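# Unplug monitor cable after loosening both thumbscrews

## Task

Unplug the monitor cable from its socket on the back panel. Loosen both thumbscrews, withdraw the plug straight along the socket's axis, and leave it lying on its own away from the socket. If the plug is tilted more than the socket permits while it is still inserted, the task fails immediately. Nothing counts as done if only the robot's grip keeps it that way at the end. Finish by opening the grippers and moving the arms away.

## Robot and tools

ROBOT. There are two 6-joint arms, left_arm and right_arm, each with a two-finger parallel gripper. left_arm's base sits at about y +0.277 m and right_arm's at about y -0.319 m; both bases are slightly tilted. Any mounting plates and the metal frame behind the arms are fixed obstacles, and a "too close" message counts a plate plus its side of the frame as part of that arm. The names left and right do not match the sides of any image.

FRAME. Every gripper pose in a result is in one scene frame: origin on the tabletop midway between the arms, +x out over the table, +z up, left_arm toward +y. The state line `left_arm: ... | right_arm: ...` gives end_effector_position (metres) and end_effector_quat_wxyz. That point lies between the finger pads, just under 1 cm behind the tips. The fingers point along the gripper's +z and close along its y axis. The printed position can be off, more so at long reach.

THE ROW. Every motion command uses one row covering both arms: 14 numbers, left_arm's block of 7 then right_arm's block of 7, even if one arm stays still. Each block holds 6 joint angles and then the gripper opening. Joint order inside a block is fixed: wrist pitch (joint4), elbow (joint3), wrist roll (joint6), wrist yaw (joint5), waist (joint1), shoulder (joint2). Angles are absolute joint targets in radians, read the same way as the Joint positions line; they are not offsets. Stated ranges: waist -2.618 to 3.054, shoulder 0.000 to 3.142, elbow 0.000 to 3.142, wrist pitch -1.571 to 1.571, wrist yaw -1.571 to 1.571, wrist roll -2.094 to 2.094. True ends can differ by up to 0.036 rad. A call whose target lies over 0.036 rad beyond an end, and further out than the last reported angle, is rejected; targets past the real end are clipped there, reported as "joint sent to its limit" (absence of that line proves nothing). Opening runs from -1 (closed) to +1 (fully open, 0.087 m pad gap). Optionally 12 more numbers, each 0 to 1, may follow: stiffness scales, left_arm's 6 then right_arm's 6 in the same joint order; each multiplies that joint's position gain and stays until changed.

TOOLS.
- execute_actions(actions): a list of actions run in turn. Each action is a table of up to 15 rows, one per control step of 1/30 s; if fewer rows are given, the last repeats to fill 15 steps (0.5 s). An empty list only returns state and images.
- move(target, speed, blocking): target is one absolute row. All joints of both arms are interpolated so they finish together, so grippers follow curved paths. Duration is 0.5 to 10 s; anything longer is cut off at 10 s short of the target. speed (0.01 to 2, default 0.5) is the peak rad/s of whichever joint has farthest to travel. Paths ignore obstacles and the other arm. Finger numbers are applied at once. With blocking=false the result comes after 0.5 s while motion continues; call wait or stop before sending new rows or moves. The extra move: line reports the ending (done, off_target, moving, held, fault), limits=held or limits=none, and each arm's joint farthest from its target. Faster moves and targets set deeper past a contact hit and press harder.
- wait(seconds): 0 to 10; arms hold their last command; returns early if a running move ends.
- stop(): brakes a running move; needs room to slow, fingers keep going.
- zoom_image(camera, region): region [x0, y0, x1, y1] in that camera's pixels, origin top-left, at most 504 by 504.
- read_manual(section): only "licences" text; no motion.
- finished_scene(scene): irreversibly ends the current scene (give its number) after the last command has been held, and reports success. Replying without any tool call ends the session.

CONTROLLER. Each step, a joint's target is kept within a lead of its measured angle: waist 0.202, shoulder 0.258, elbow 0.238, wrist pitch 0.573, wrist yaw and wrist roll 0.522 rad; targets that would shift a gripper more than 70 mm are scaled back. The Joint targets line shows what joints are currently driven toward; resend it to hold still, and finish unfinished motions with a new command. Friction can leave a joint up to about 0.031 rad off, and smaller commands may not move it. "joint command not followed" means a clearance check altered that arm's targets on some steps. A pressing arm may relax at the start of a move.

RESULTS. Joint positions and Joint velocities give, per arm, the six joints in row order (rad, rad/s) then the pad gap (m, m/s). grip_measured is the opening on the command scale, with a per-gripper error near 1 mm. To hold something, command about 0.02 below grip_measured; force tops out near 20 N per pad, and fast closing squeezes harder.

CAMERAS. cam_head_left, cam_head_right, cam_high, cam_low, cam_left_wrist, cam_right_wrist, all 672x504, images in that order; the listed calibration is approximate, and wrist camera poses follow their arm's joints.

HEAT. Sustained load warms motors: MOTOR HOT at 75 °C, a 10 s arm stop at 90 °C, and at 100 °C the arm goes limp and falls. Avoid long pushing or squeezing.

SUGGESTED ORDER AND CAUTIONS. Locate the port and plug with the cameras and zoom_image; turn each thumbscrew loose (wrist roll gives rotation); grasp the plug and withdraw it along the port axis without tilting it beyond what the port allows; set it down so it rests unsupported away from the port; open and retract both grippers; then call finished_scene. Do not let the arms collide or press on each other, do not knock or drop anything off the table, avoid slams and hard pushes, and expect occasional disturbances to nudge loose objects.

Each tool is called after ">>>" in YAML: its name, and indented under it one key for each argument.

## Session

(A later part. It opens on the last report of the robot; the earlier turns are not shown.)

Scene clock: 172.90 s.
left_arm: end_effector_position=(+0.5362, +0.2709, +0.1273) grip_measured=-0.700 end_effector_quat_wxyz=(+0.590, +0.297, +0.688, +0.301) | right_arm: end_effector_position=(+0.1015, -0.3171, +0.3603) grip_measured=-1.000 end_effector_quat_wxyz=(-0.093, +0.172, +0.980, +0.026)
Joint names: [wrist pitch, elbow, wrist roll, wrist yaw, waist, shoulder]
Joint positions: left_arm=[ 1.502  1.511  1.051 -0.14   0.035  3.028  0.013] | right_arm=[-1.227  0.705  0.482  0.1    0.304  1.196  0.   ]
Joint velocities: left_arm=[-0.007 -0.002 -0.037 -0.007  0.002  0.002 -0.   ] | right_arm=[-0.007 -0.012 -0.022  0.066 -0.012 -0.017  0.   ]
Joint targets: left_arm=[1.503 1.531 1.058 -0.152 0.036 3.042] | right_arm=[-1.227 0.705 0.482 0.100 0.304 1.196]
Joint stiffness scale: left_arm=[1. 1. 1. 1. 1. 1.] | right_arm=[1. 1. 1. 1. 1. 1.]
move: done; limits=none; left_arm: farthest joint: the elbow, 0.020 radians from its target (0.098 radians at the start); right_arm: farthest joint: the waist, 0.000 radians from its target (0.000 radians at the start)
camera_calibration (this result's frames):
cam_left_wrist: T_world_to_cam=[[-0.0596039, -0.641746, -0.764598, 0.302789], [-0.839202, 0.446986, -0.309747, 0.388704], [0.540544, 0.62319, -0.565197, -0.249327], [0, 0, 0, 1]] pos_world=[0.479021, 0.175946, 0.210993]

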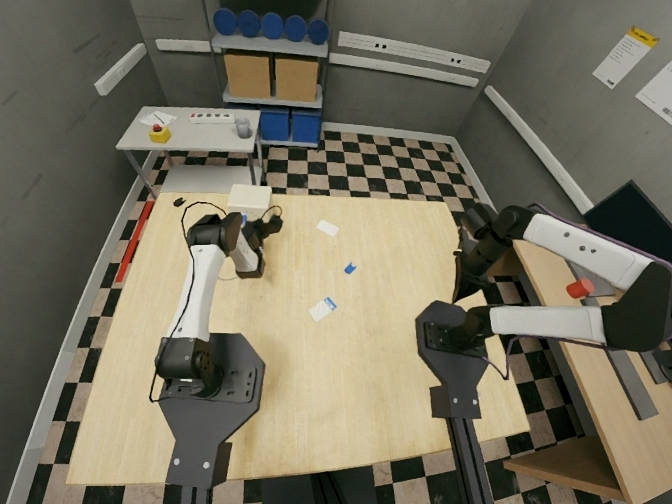

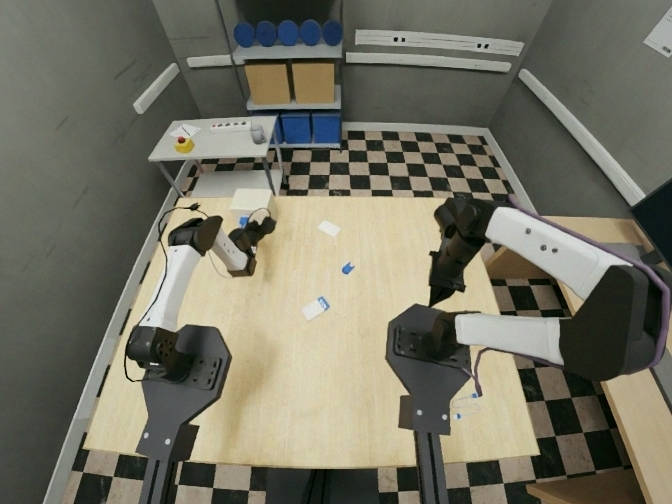

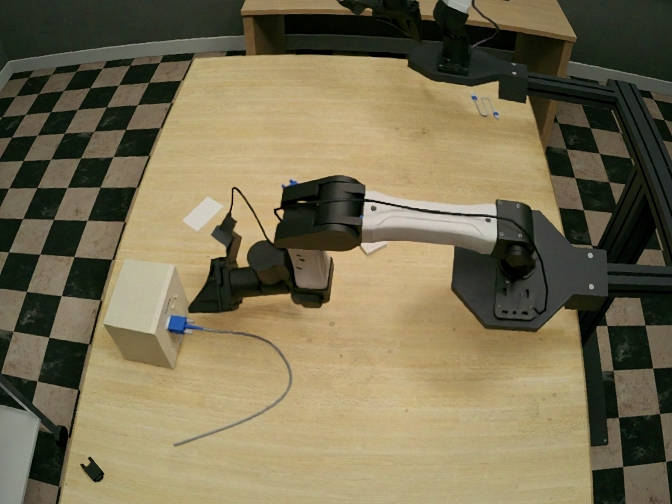

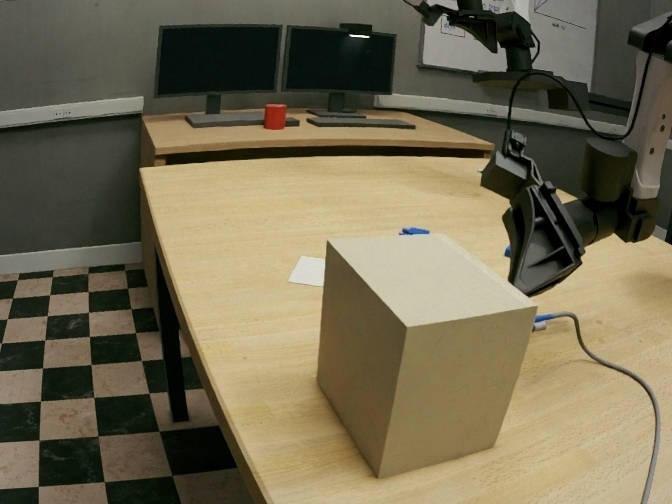

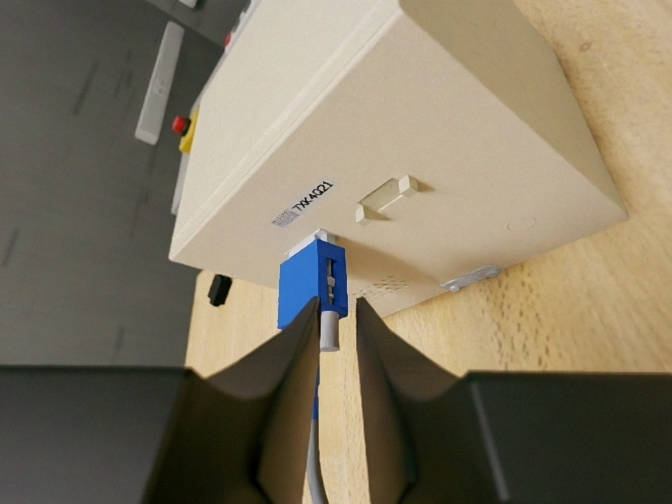

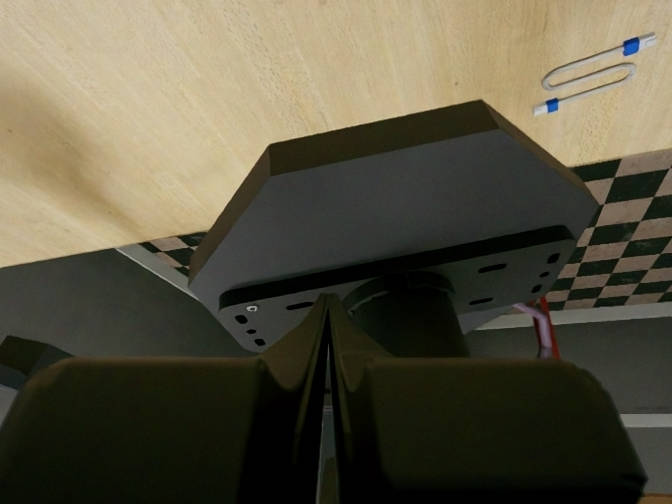

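>>> move:
  target: [1.503,1.566,1.058,-0.091,0.091,3.074,-0.68,-1.227,0.705,0.482,0.1,0.304,1.196,-1]
  speed: 0.1

>>> move:
  target: [1.515,1.63,1.267,-0.142,0.059,3.131,-0.7,-1.227,0.705,0.482,0.1,0.304,1.196,-1]
  speed: 0.4

>>> zoom_image:
  camera: "cam_left_wrist"
  region: [290, 200, 390, 350]

>>> execute_actions:
  actions:
    - [[1.515,1.63,1.267,-0.142,0.059,3.131,-1,-1.227,0.705,0.482,0.1,0.304,1.196,-1]]

>>> move:
  target: [1.455,1.514,0.968,-0.076,0.096,3.024,-1,-1.227,0.705,0.482,0.1,0.304,1.196,-1]
  speed: 0.3

>>> move:
  target: [1.515,1.63,1.267,-0.142,0.059,3.131,-0.7,-1.227,0.705,0.482,0.1,0.304,1.196,-1]
  speed: 0.5

>>> zoom_image:
  camera: "cam_left_wrist"
  region: [290, 200, 390, 350]

Scene clock: 174.67 s.
left_arm: end_effector_position=(+0.5394, +0.2913, +0.1191) grip_measured=-0.680 end_effector_quat_wxyz=(+0.591, +0.293, +0.687, +0.305) | right_arm: end_effector_position=(+0.1015, -0.3171, +0.3603) grip_measured=-1.000 end_effector_quat_wxyz=(-0.093, +0.172, +0.980, +0.026)
Joint names: [wrist pitch, elbow, wrist roll, wrist yaw, waist, shoulder]
Joint positions: left_arm=[ 1.502  1.549  1.051 -0.102  0.082  3.056  0.014] | right_arm=[-1.227  0.705  0.482  0.1    0.304  1.196  0.   ]
Joint velocities: left_arm=[-0.095 -0.002  0.022  0.037 -0.012  0.007 -0.001] | right_arm=[-0.037  0.002  0.081  0.022 -0.007  0.017  0.   ]
Joint targets: left_arm=[1.503 1.566 1.058 -0.091 0.091 3.074] | right_arm=[-1.227 0.705 0.482 0.100 0.304 1.196]
Joint stiffness scale: left_arm=[1. 1. 1. 1. 1. 1.] | right_arm=[1. 1. 1. 1. 1. 1.]
move: done; limits=none; left_arm: farthest joint: the shoulder, 0.018 radians from its target (0.046 radians at the start); right_arm: farthest joint: the waist, 0.000 radians from its target (0.000 radians at the start)
camera_calibration (this result's frames):
cam_left_wrist: T_world_to_cam=[[-0.0468526, -0.642208, -0.765097, 0.3031], [-0.841084, 0.438559, -0.316612, 0.383979], [0.538871, 0.628677, -0.560699, -0.269604], [0, 0, 0, 1]] pos_world=[0.482441, 0.19575, 0.202307]

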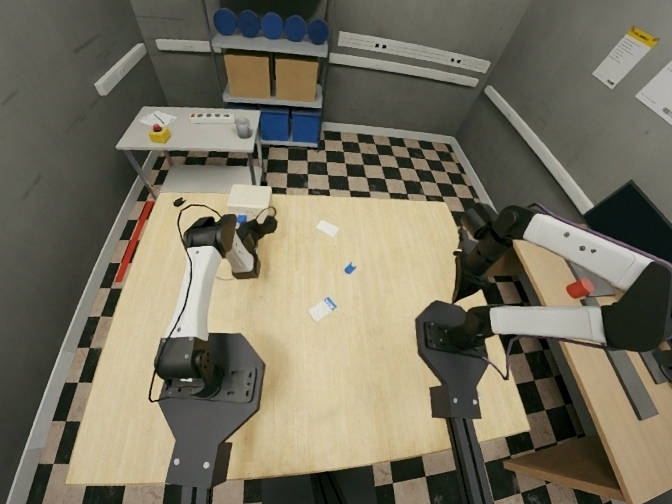

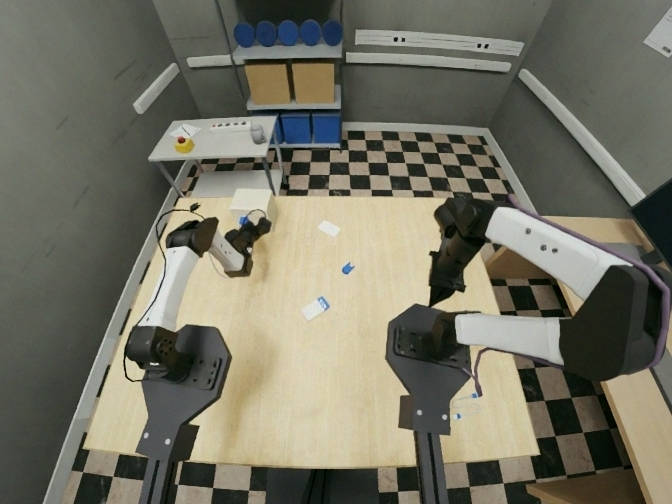

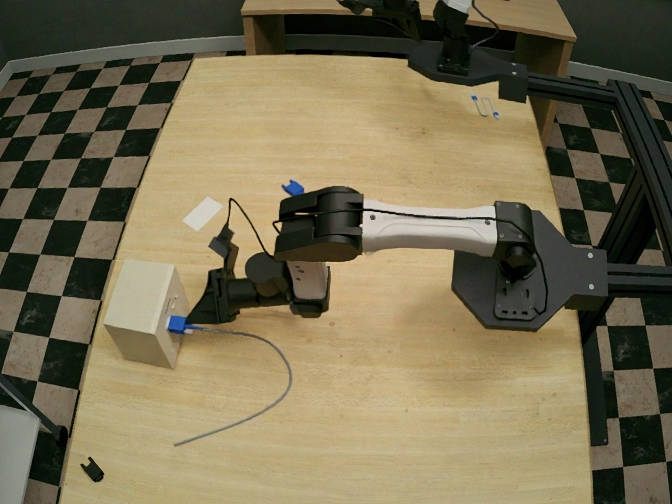

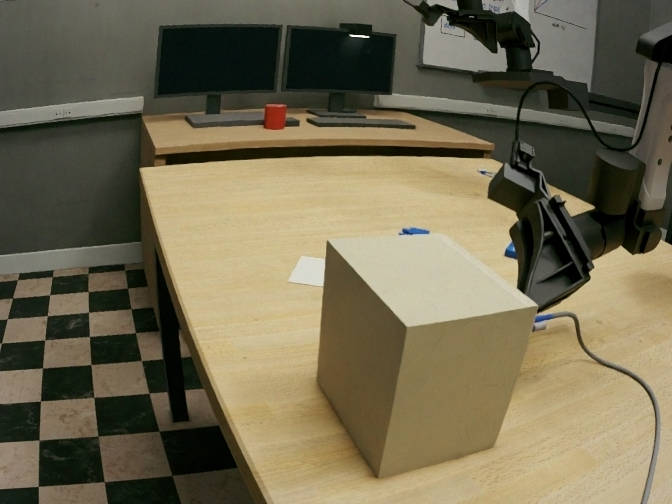

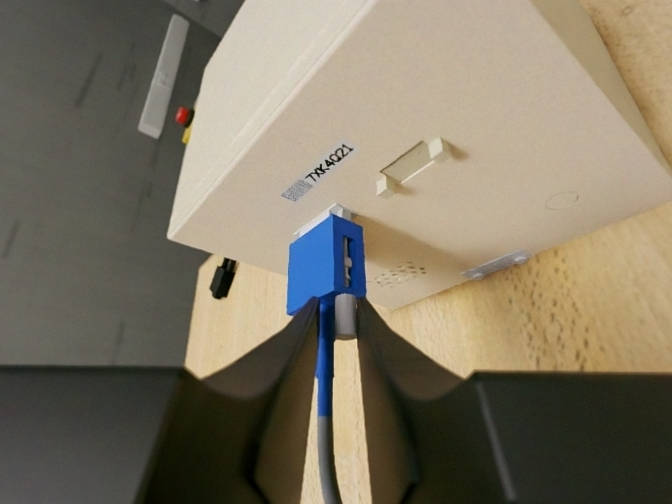

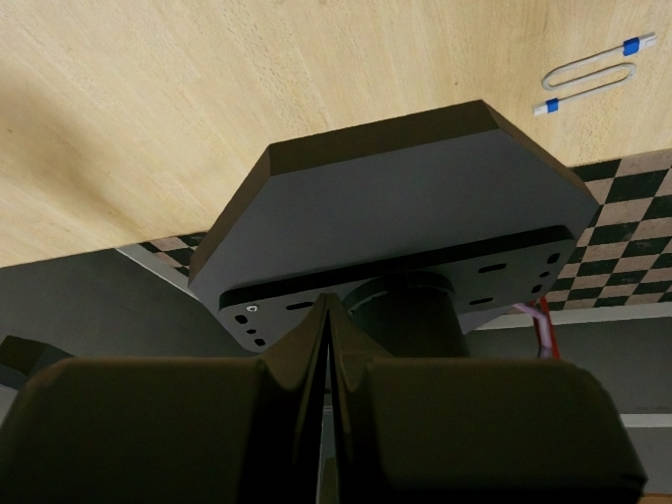

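Scene clock: 175.93 s.
left_arm: end_effector_position=(+0.5412, +0.2900, +0.1169) grip_measured=-0.700 end_effector_quat_wxyz=(+0.558, +0.355, +0.652, +0.372) | right_arm: end_effector_position=(+0.1015, -0.3171, +0.3603) grip_measured=-1.000 end_effector_quat_wxyz=(-0.093, +0.172, +0.980, +0.026)
Joint names: [wrist pitch, elbow, wrist roll, wrist yaw, waist, shoulder]
Joint positions: left_arm=[ 1.51   1.614  1.259 -0.13   0.067  3.113  0.013] | right_arm=[-1.227  0.705  0.482  0.1    0.304  1.196  0.   ]
Joint velocities: left_arm=[-0.007 -0.002  0.095  0.037 -0.022 -0.007  0.   ] | right_arm=[-0.022  0.002 -0.154 -0.007 -0.002  0.007  0.   ]
Joint targets: left_arm=[1.515 1.630 1.267 -0.142 0.059 3.131] | right_arm=[-1.227 0.705 0.482 0.100 0.304 1.196]
Joint stiffness scale: left_arm=[1. 1. 1. 1. 1. 1.] | right_arm=[1. 1. 1. 1. 1. 1.]
move: done; limits=none; left_arm: farthest joint: the shoulder, 0.018 radians from its target (0.075 radians at the start); right_arm: farthest joint: the waist, 0.000 radians from its target (0.000 radians at the start)
camera_calibration (this result's frames):
cam_left_wrist: T_world_to_cam=[[-0.0525122, -0.470714, -0.880722, 0.267506], [-0.83871, 0.499496, -0.216955, 0.354778], [0.542041, 0.727277, -0.421022, -0.317602], [0, 0, 0, 1]] pos_world=[0.483756, 0.179693, 0.178852]

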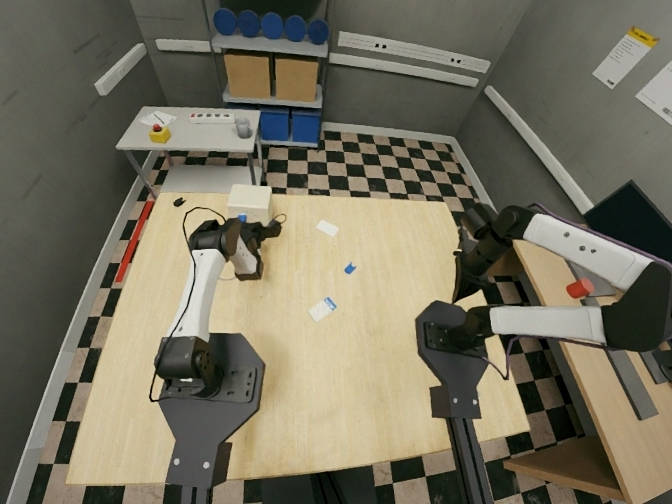

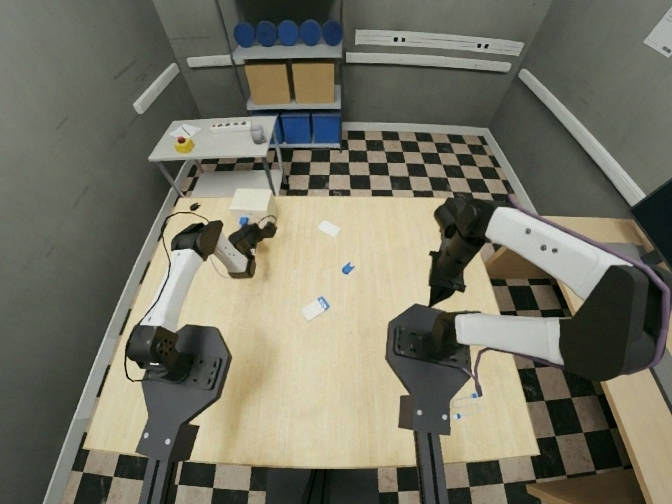

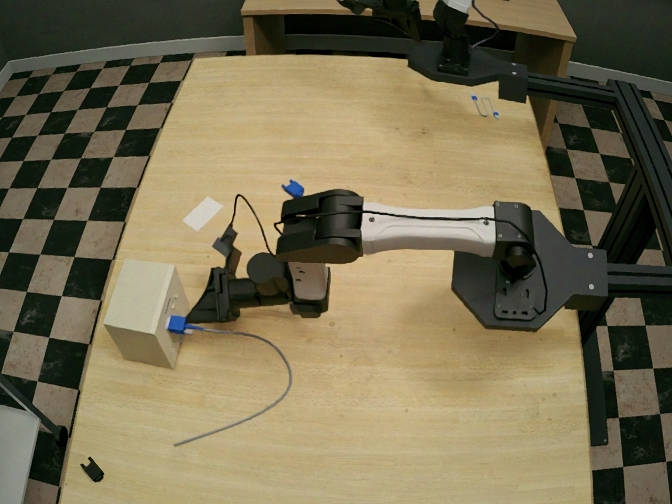

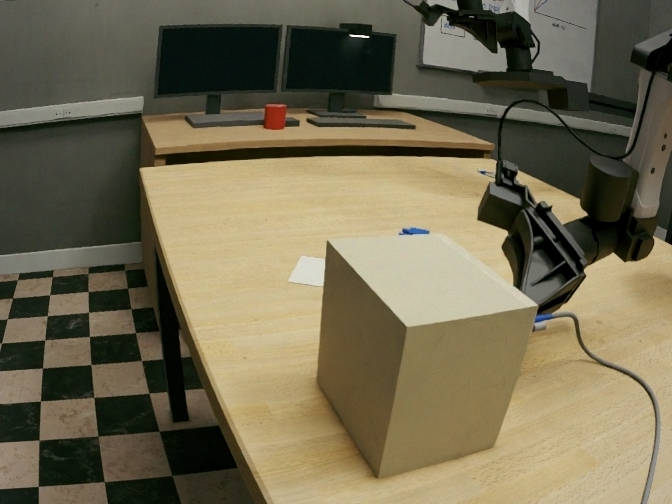

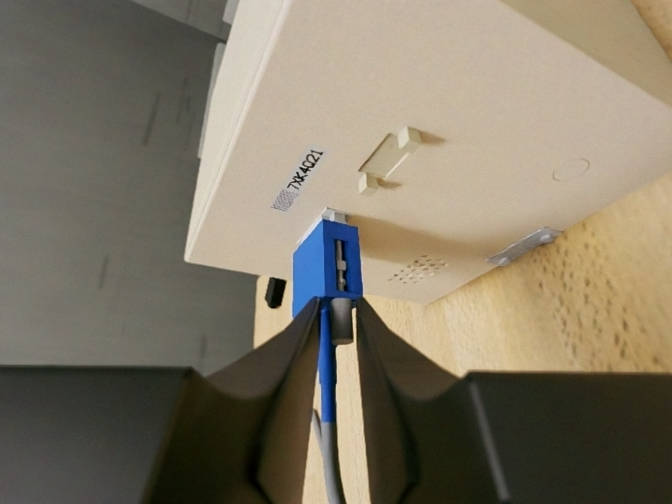

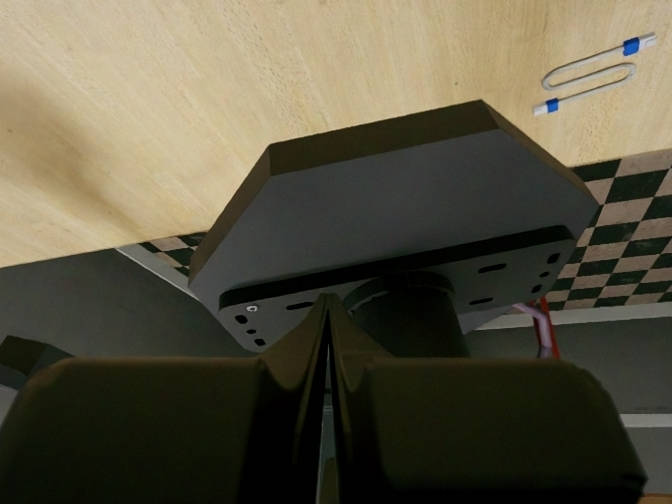

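Region (290, 200, 390, 350) of cam_left_wrist's 672x504 image, scaled by 3.360, with more detail than that image has.

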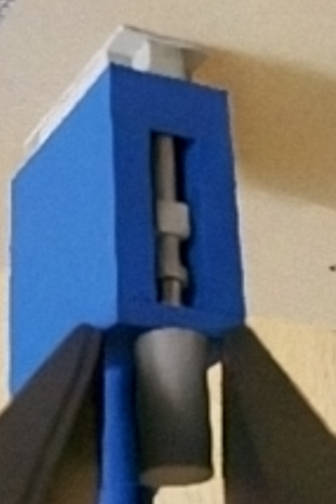

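Scene clock: 176.43 s.
left_arm: end_effector_position=(+0.5412, +0.2898, +0.1169) grip_measured=-0.840 end_effector_quat_wxyz=(+0.558, +0.355, +0.652, +0.372) | right_arm: end_effector_position=(+0.1015, -0.3171, +0.3603) grip_measured=-1.000 end_effector_quat_wxyz=(-0.093, +0.172, +0.980, +0.026)
Joint names: [wrist pitch, elbow, wrist roll, wrist yaw, waist, shoulder]
Joint positions: left_arm=[ 1.51   1.614  1.259 -0.131  0.066  3.113  0.007] | right_arm=[-1.227  0.705  0.482  0.1    0.304  1.196  0.   ]
Joint velocities: left_arm=[-0.007 -0.017  0.022  0.007 -0.002  0.002 -0.   ] | right_arm=[ 0.007 -0.017  0.007 -0.022 -0.007  0.007  0.   ]
Joint targets: left_arm=[1.515 1.630 1.267 -0.142 0.059 3.131] | right_arm=[-1.227 0.705 0.482 0.100 0.304 1.196]
Joint stiffness scale: left_arm=[1. 1. 1. 1. 1. 1.] | right_arm=[1. 1. 1. 1. 1. 1.]
camera_calibration (this result's frames):
cam_left_wrist: T_world_to_cam=[[-0.0525122, -0.470718, -0.88072, 0.267456], [-0.83871, 0.499495, -0.216957, 0.354863], [0.542041, 0.727275, -0.421025, -0.317467], [0, 0, 0, 1]] pos_world=[0.483752, 0.17953, 0.178882]

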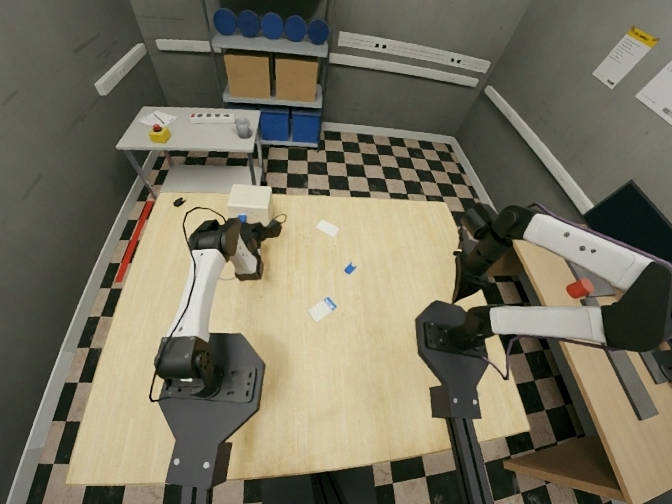

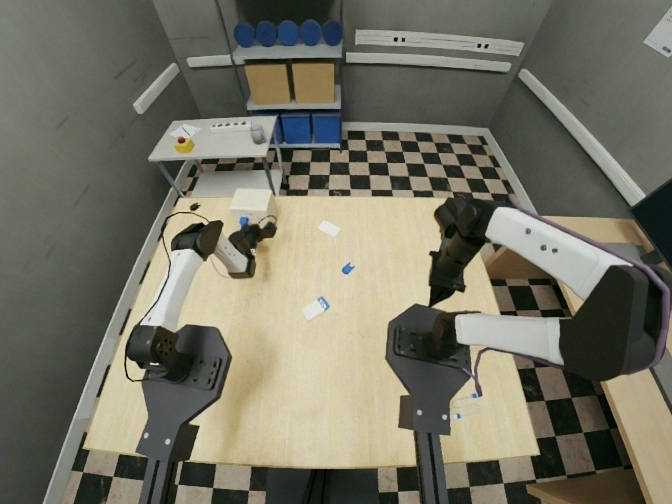

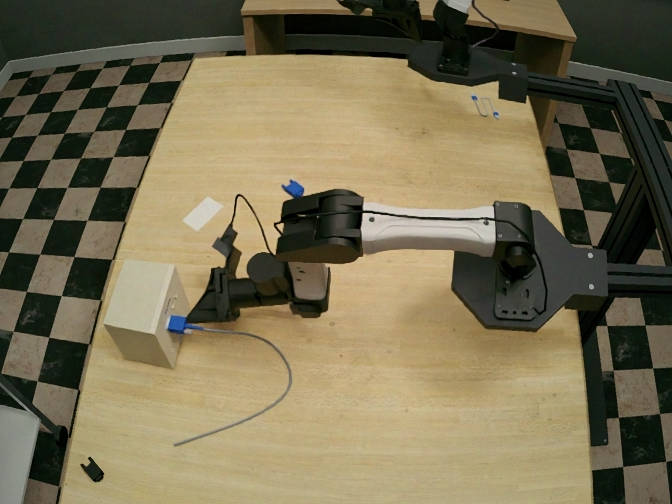

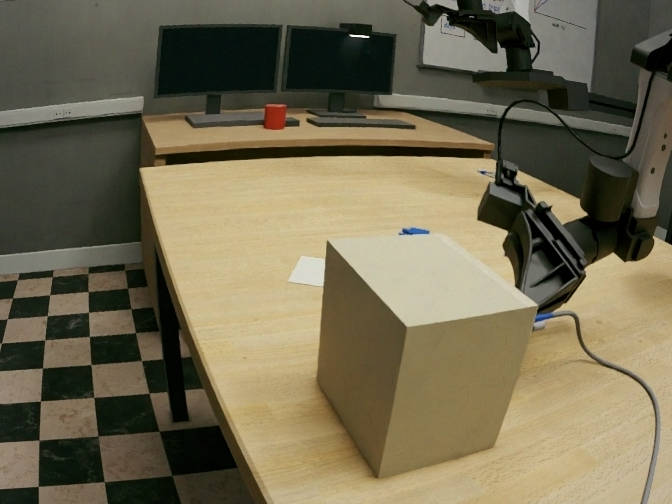

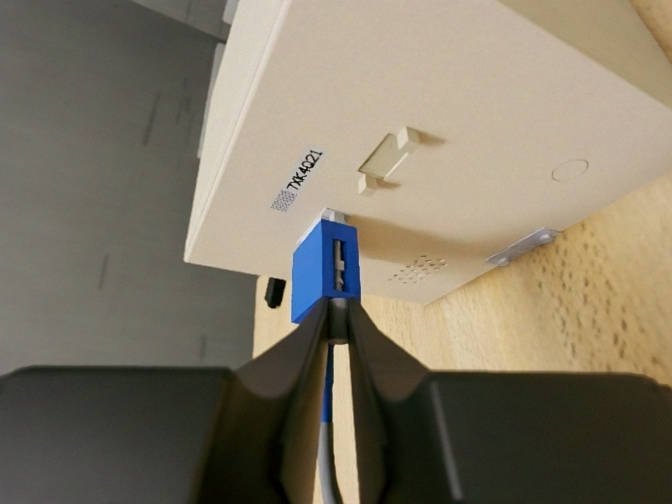

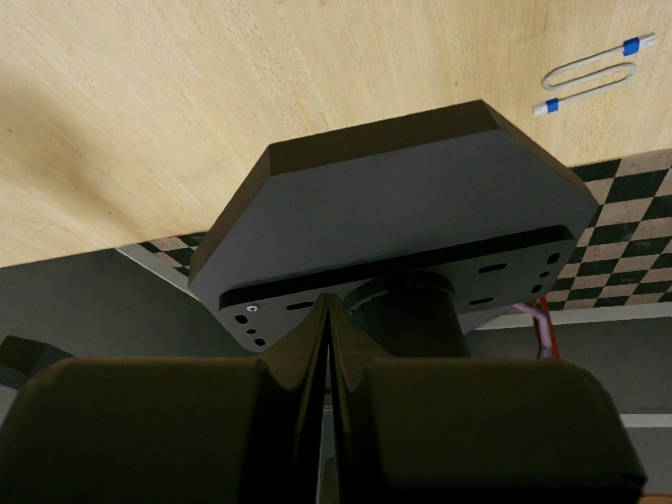

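Scene clock: 178.03 s.
left_arm: end_effector_position=(+0.5412, +0.2902, +0.1176) grip_measured=-0.840 end_effector_quat_wxyz=(+0.597, +0.273, +0.703, +0.274) | right_arm: end_effector_position=(+0.1015, -0.3171, +0.3603) grip_measured=-1.000 end_effector_quat_wxyz=(-0.093, +0.172, +0.980, +0.026)
Joint names: [wrist pitch, elbow, wrist roll, wrist yaw, waist, shoulder]
Joint positions: left_arm=[ 1.467  1.536  0.973 -0.087  0.088  3.032  0.007] | right_arm=[-1.227  0.705  0.482  0.1    0.304  1.196  0.   ]
Joint velocities: left_arm=[-0.037 -0.007 -0.007  0.037  0.012  0.022 -0.001] | right_arm=[-0.051 -0.007  0.037 -0.037 -0.012 -0.007  0.   ]
Joint targets: left_arm=[1.455 1.514 0.968 -0.076 0.096 3.024] | right_arm=[-1.227 0.705 0.482 0.100 0.304 1.196]
Joint stiffness scale: left_arm=[1. 1. 1. 1. 1. 1.] | right_arm=[1. 1. 1. 1. 1. 1.]
move: off_target (left_arm); limits=none; left_arm: farthest joint: the elbow, 0.022 radians from its target (0.100 radians at the start); right_arm: farthest joint: the waist, 0.000 radians from its target (0.000 radians at the start)
camera_calibration (this result's frames):
cam_left_wrist: T_world_to_cam=[[-0.0615698, -0.699664, -0.711814, 0.319709], [-0.845113, 0.415978, -0.335777, 0.39652], [0.53103, 0.58089, -0.616907, -0.24602], [0, 0, 0, 1]] pos_world=[0.485433, 0.201656, 0.208945]

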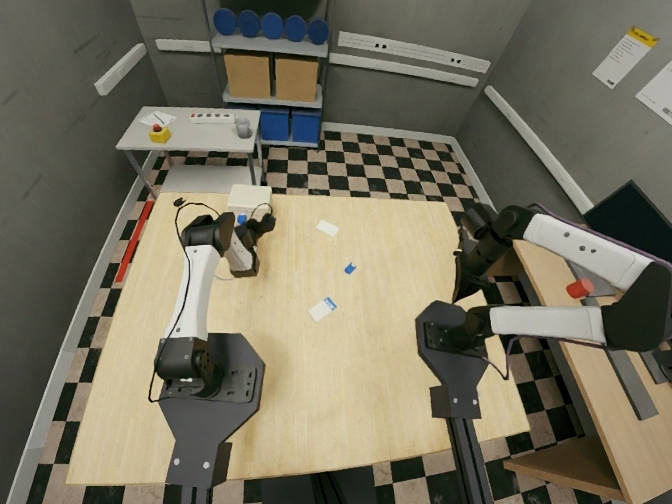

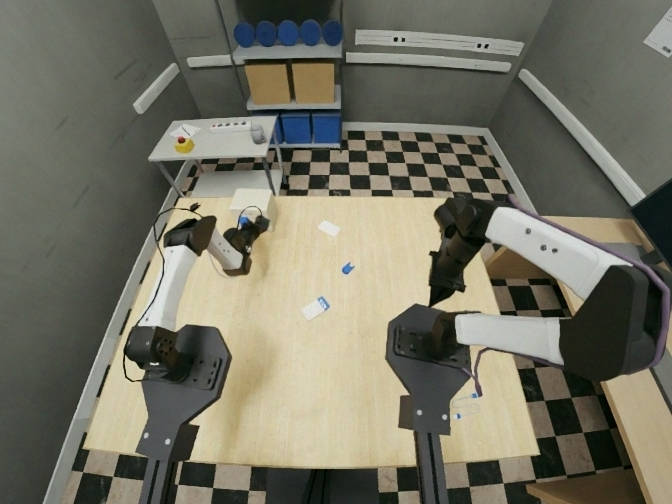

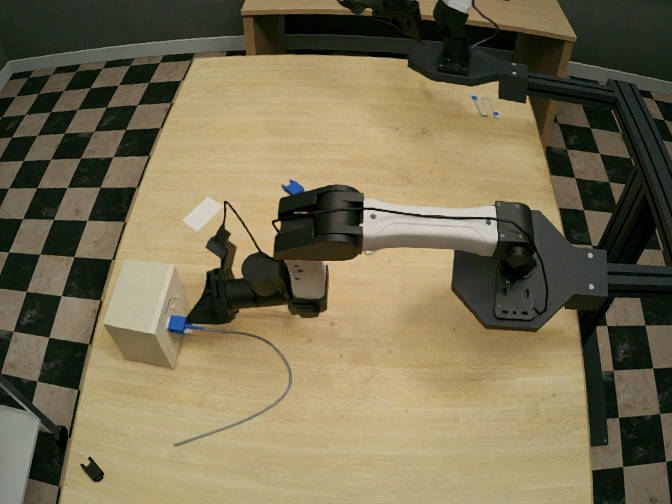

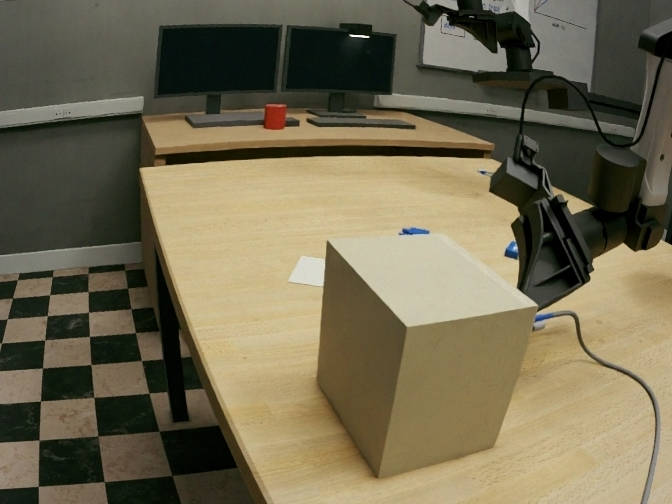

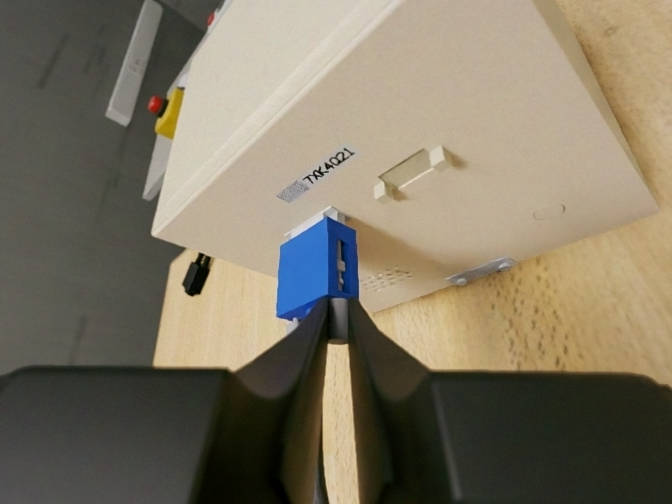

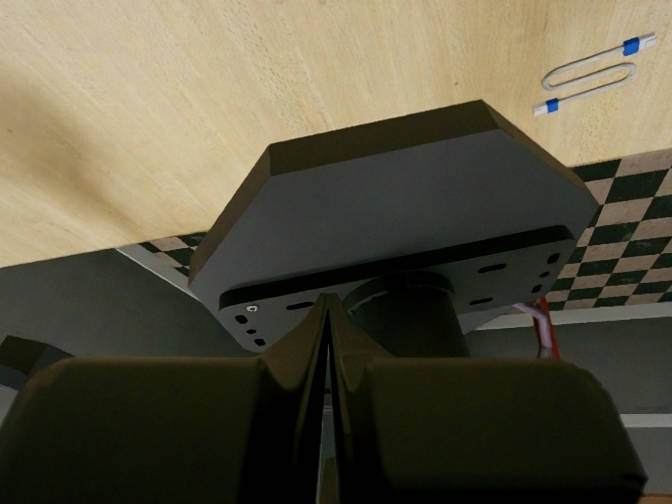

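Scene clock: 179.40 s.
left_arm: end_effector_position=(+0.5410, +0.2897, +0.1164) grip_measured=-0.700 end_effector_quat_wxyz=(+0.557, +0.355, +0.652, +0.372) | right_arm: end_effector_position=(+0.1015, -0.3171, +0.3603) grip_measured=-1.000 end_effector_quat_wxyz=(-0.093, +0.172, +0.980, +0.026)
Joint names: [wrist pitch, elbow, wrist roll, wrist yaw, waist, shoulder]
Joint positions: left_arm=[ 1.51   1.614  1.259 -0.13   0.066  3.113  0.013] | right_arm=[-1.227  0.705  0.482  0.1    0.304  1.196  0.   ]
Joint velocities: left_arm=[-0.037 -0.002 -0.022  0.095 -0.012  0.012 -0.001] | right_arm=[ 0.007 -0.007  0.037  0.007 -0.002 -0.007  0.   ]
Joint targets: left_arm=[1.515 1.630 1.267 -0.142 0.059 3.131] | right_arm=[-1.227 0.705 0.482 0.100 0.304 1.196]
Joint stiffness scale: left_arm=[1. 1. 1. 1. 1. 1.] | right_arm=[1. 1. 1. 1. 1. 1.]
move: done; limits=none; left_arm: farthest joint: the shoulder, 0.018 radians from its target (0.099 radians at the start); right_arm: farthest joint: the waist, 0.000 radians from its target (0.000 radians at the start)
camera_calibration (this result's frames):
cam_left_wrist: T_world_to_cam=[[-0.0537167, -0.470691, -0.880662, 0.267569], [-0.838648, 0.499982, -0.216074, 0.354371], [0.542019, 0.726958, -0.421601, -0.317278], [0, 0, 0, 1]] pos_world=[0.483536, 0.17941, 0.178443]

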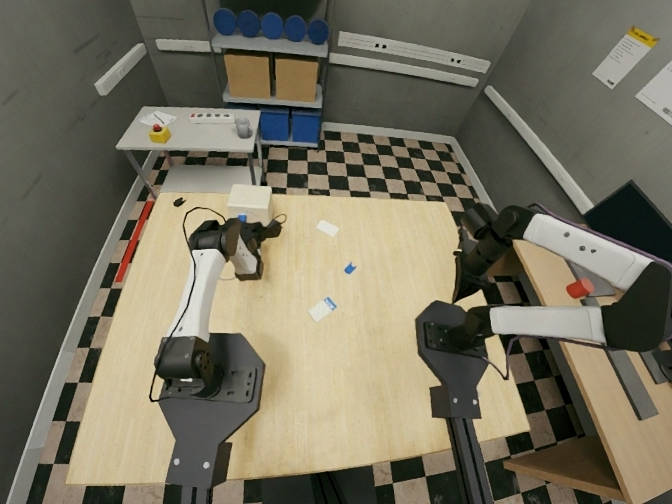

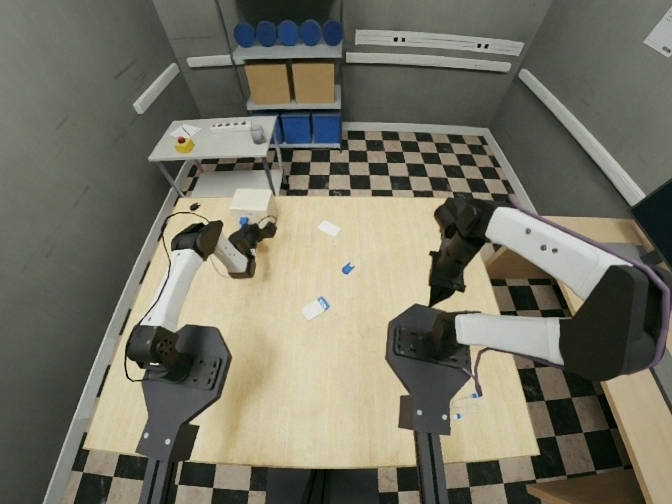

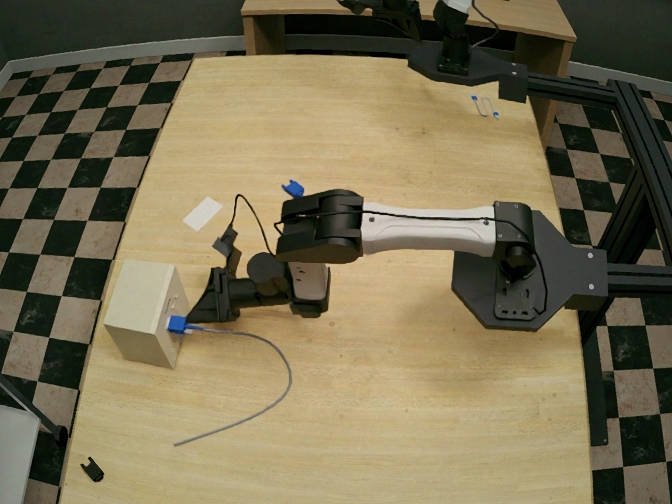

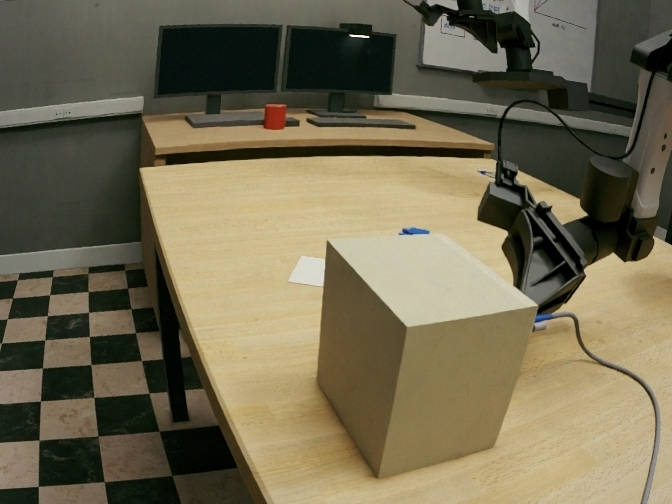

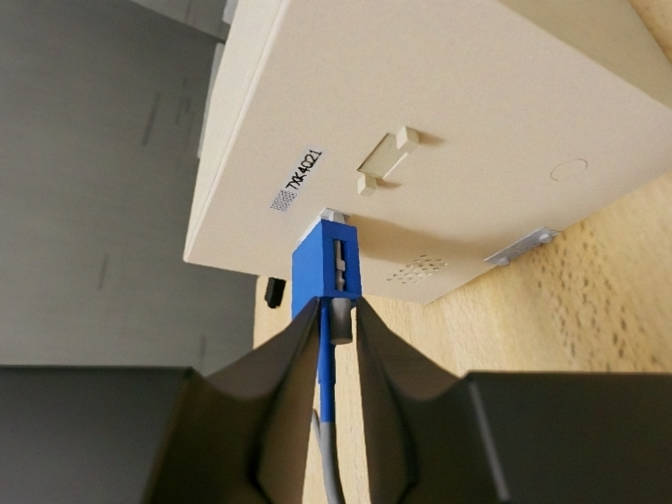

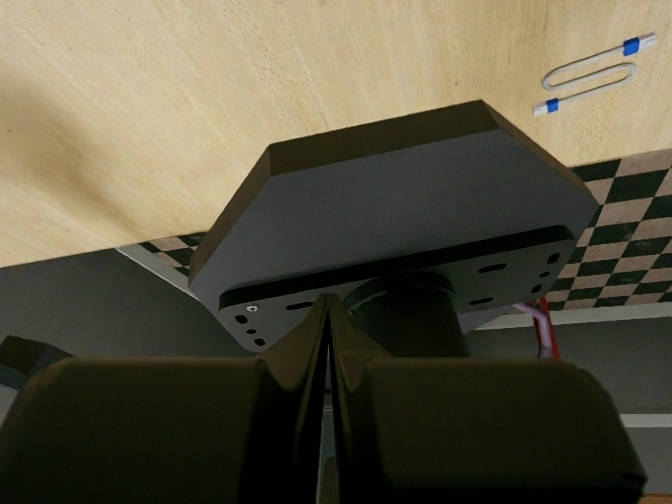

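Region (290, 200, 390, 350) of cam_left_wrist's 672x504 image, scaled by 3.360, with more detail than that image has.

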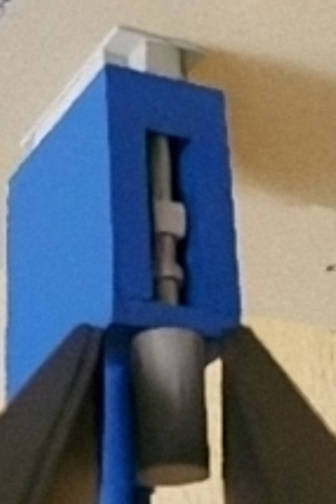

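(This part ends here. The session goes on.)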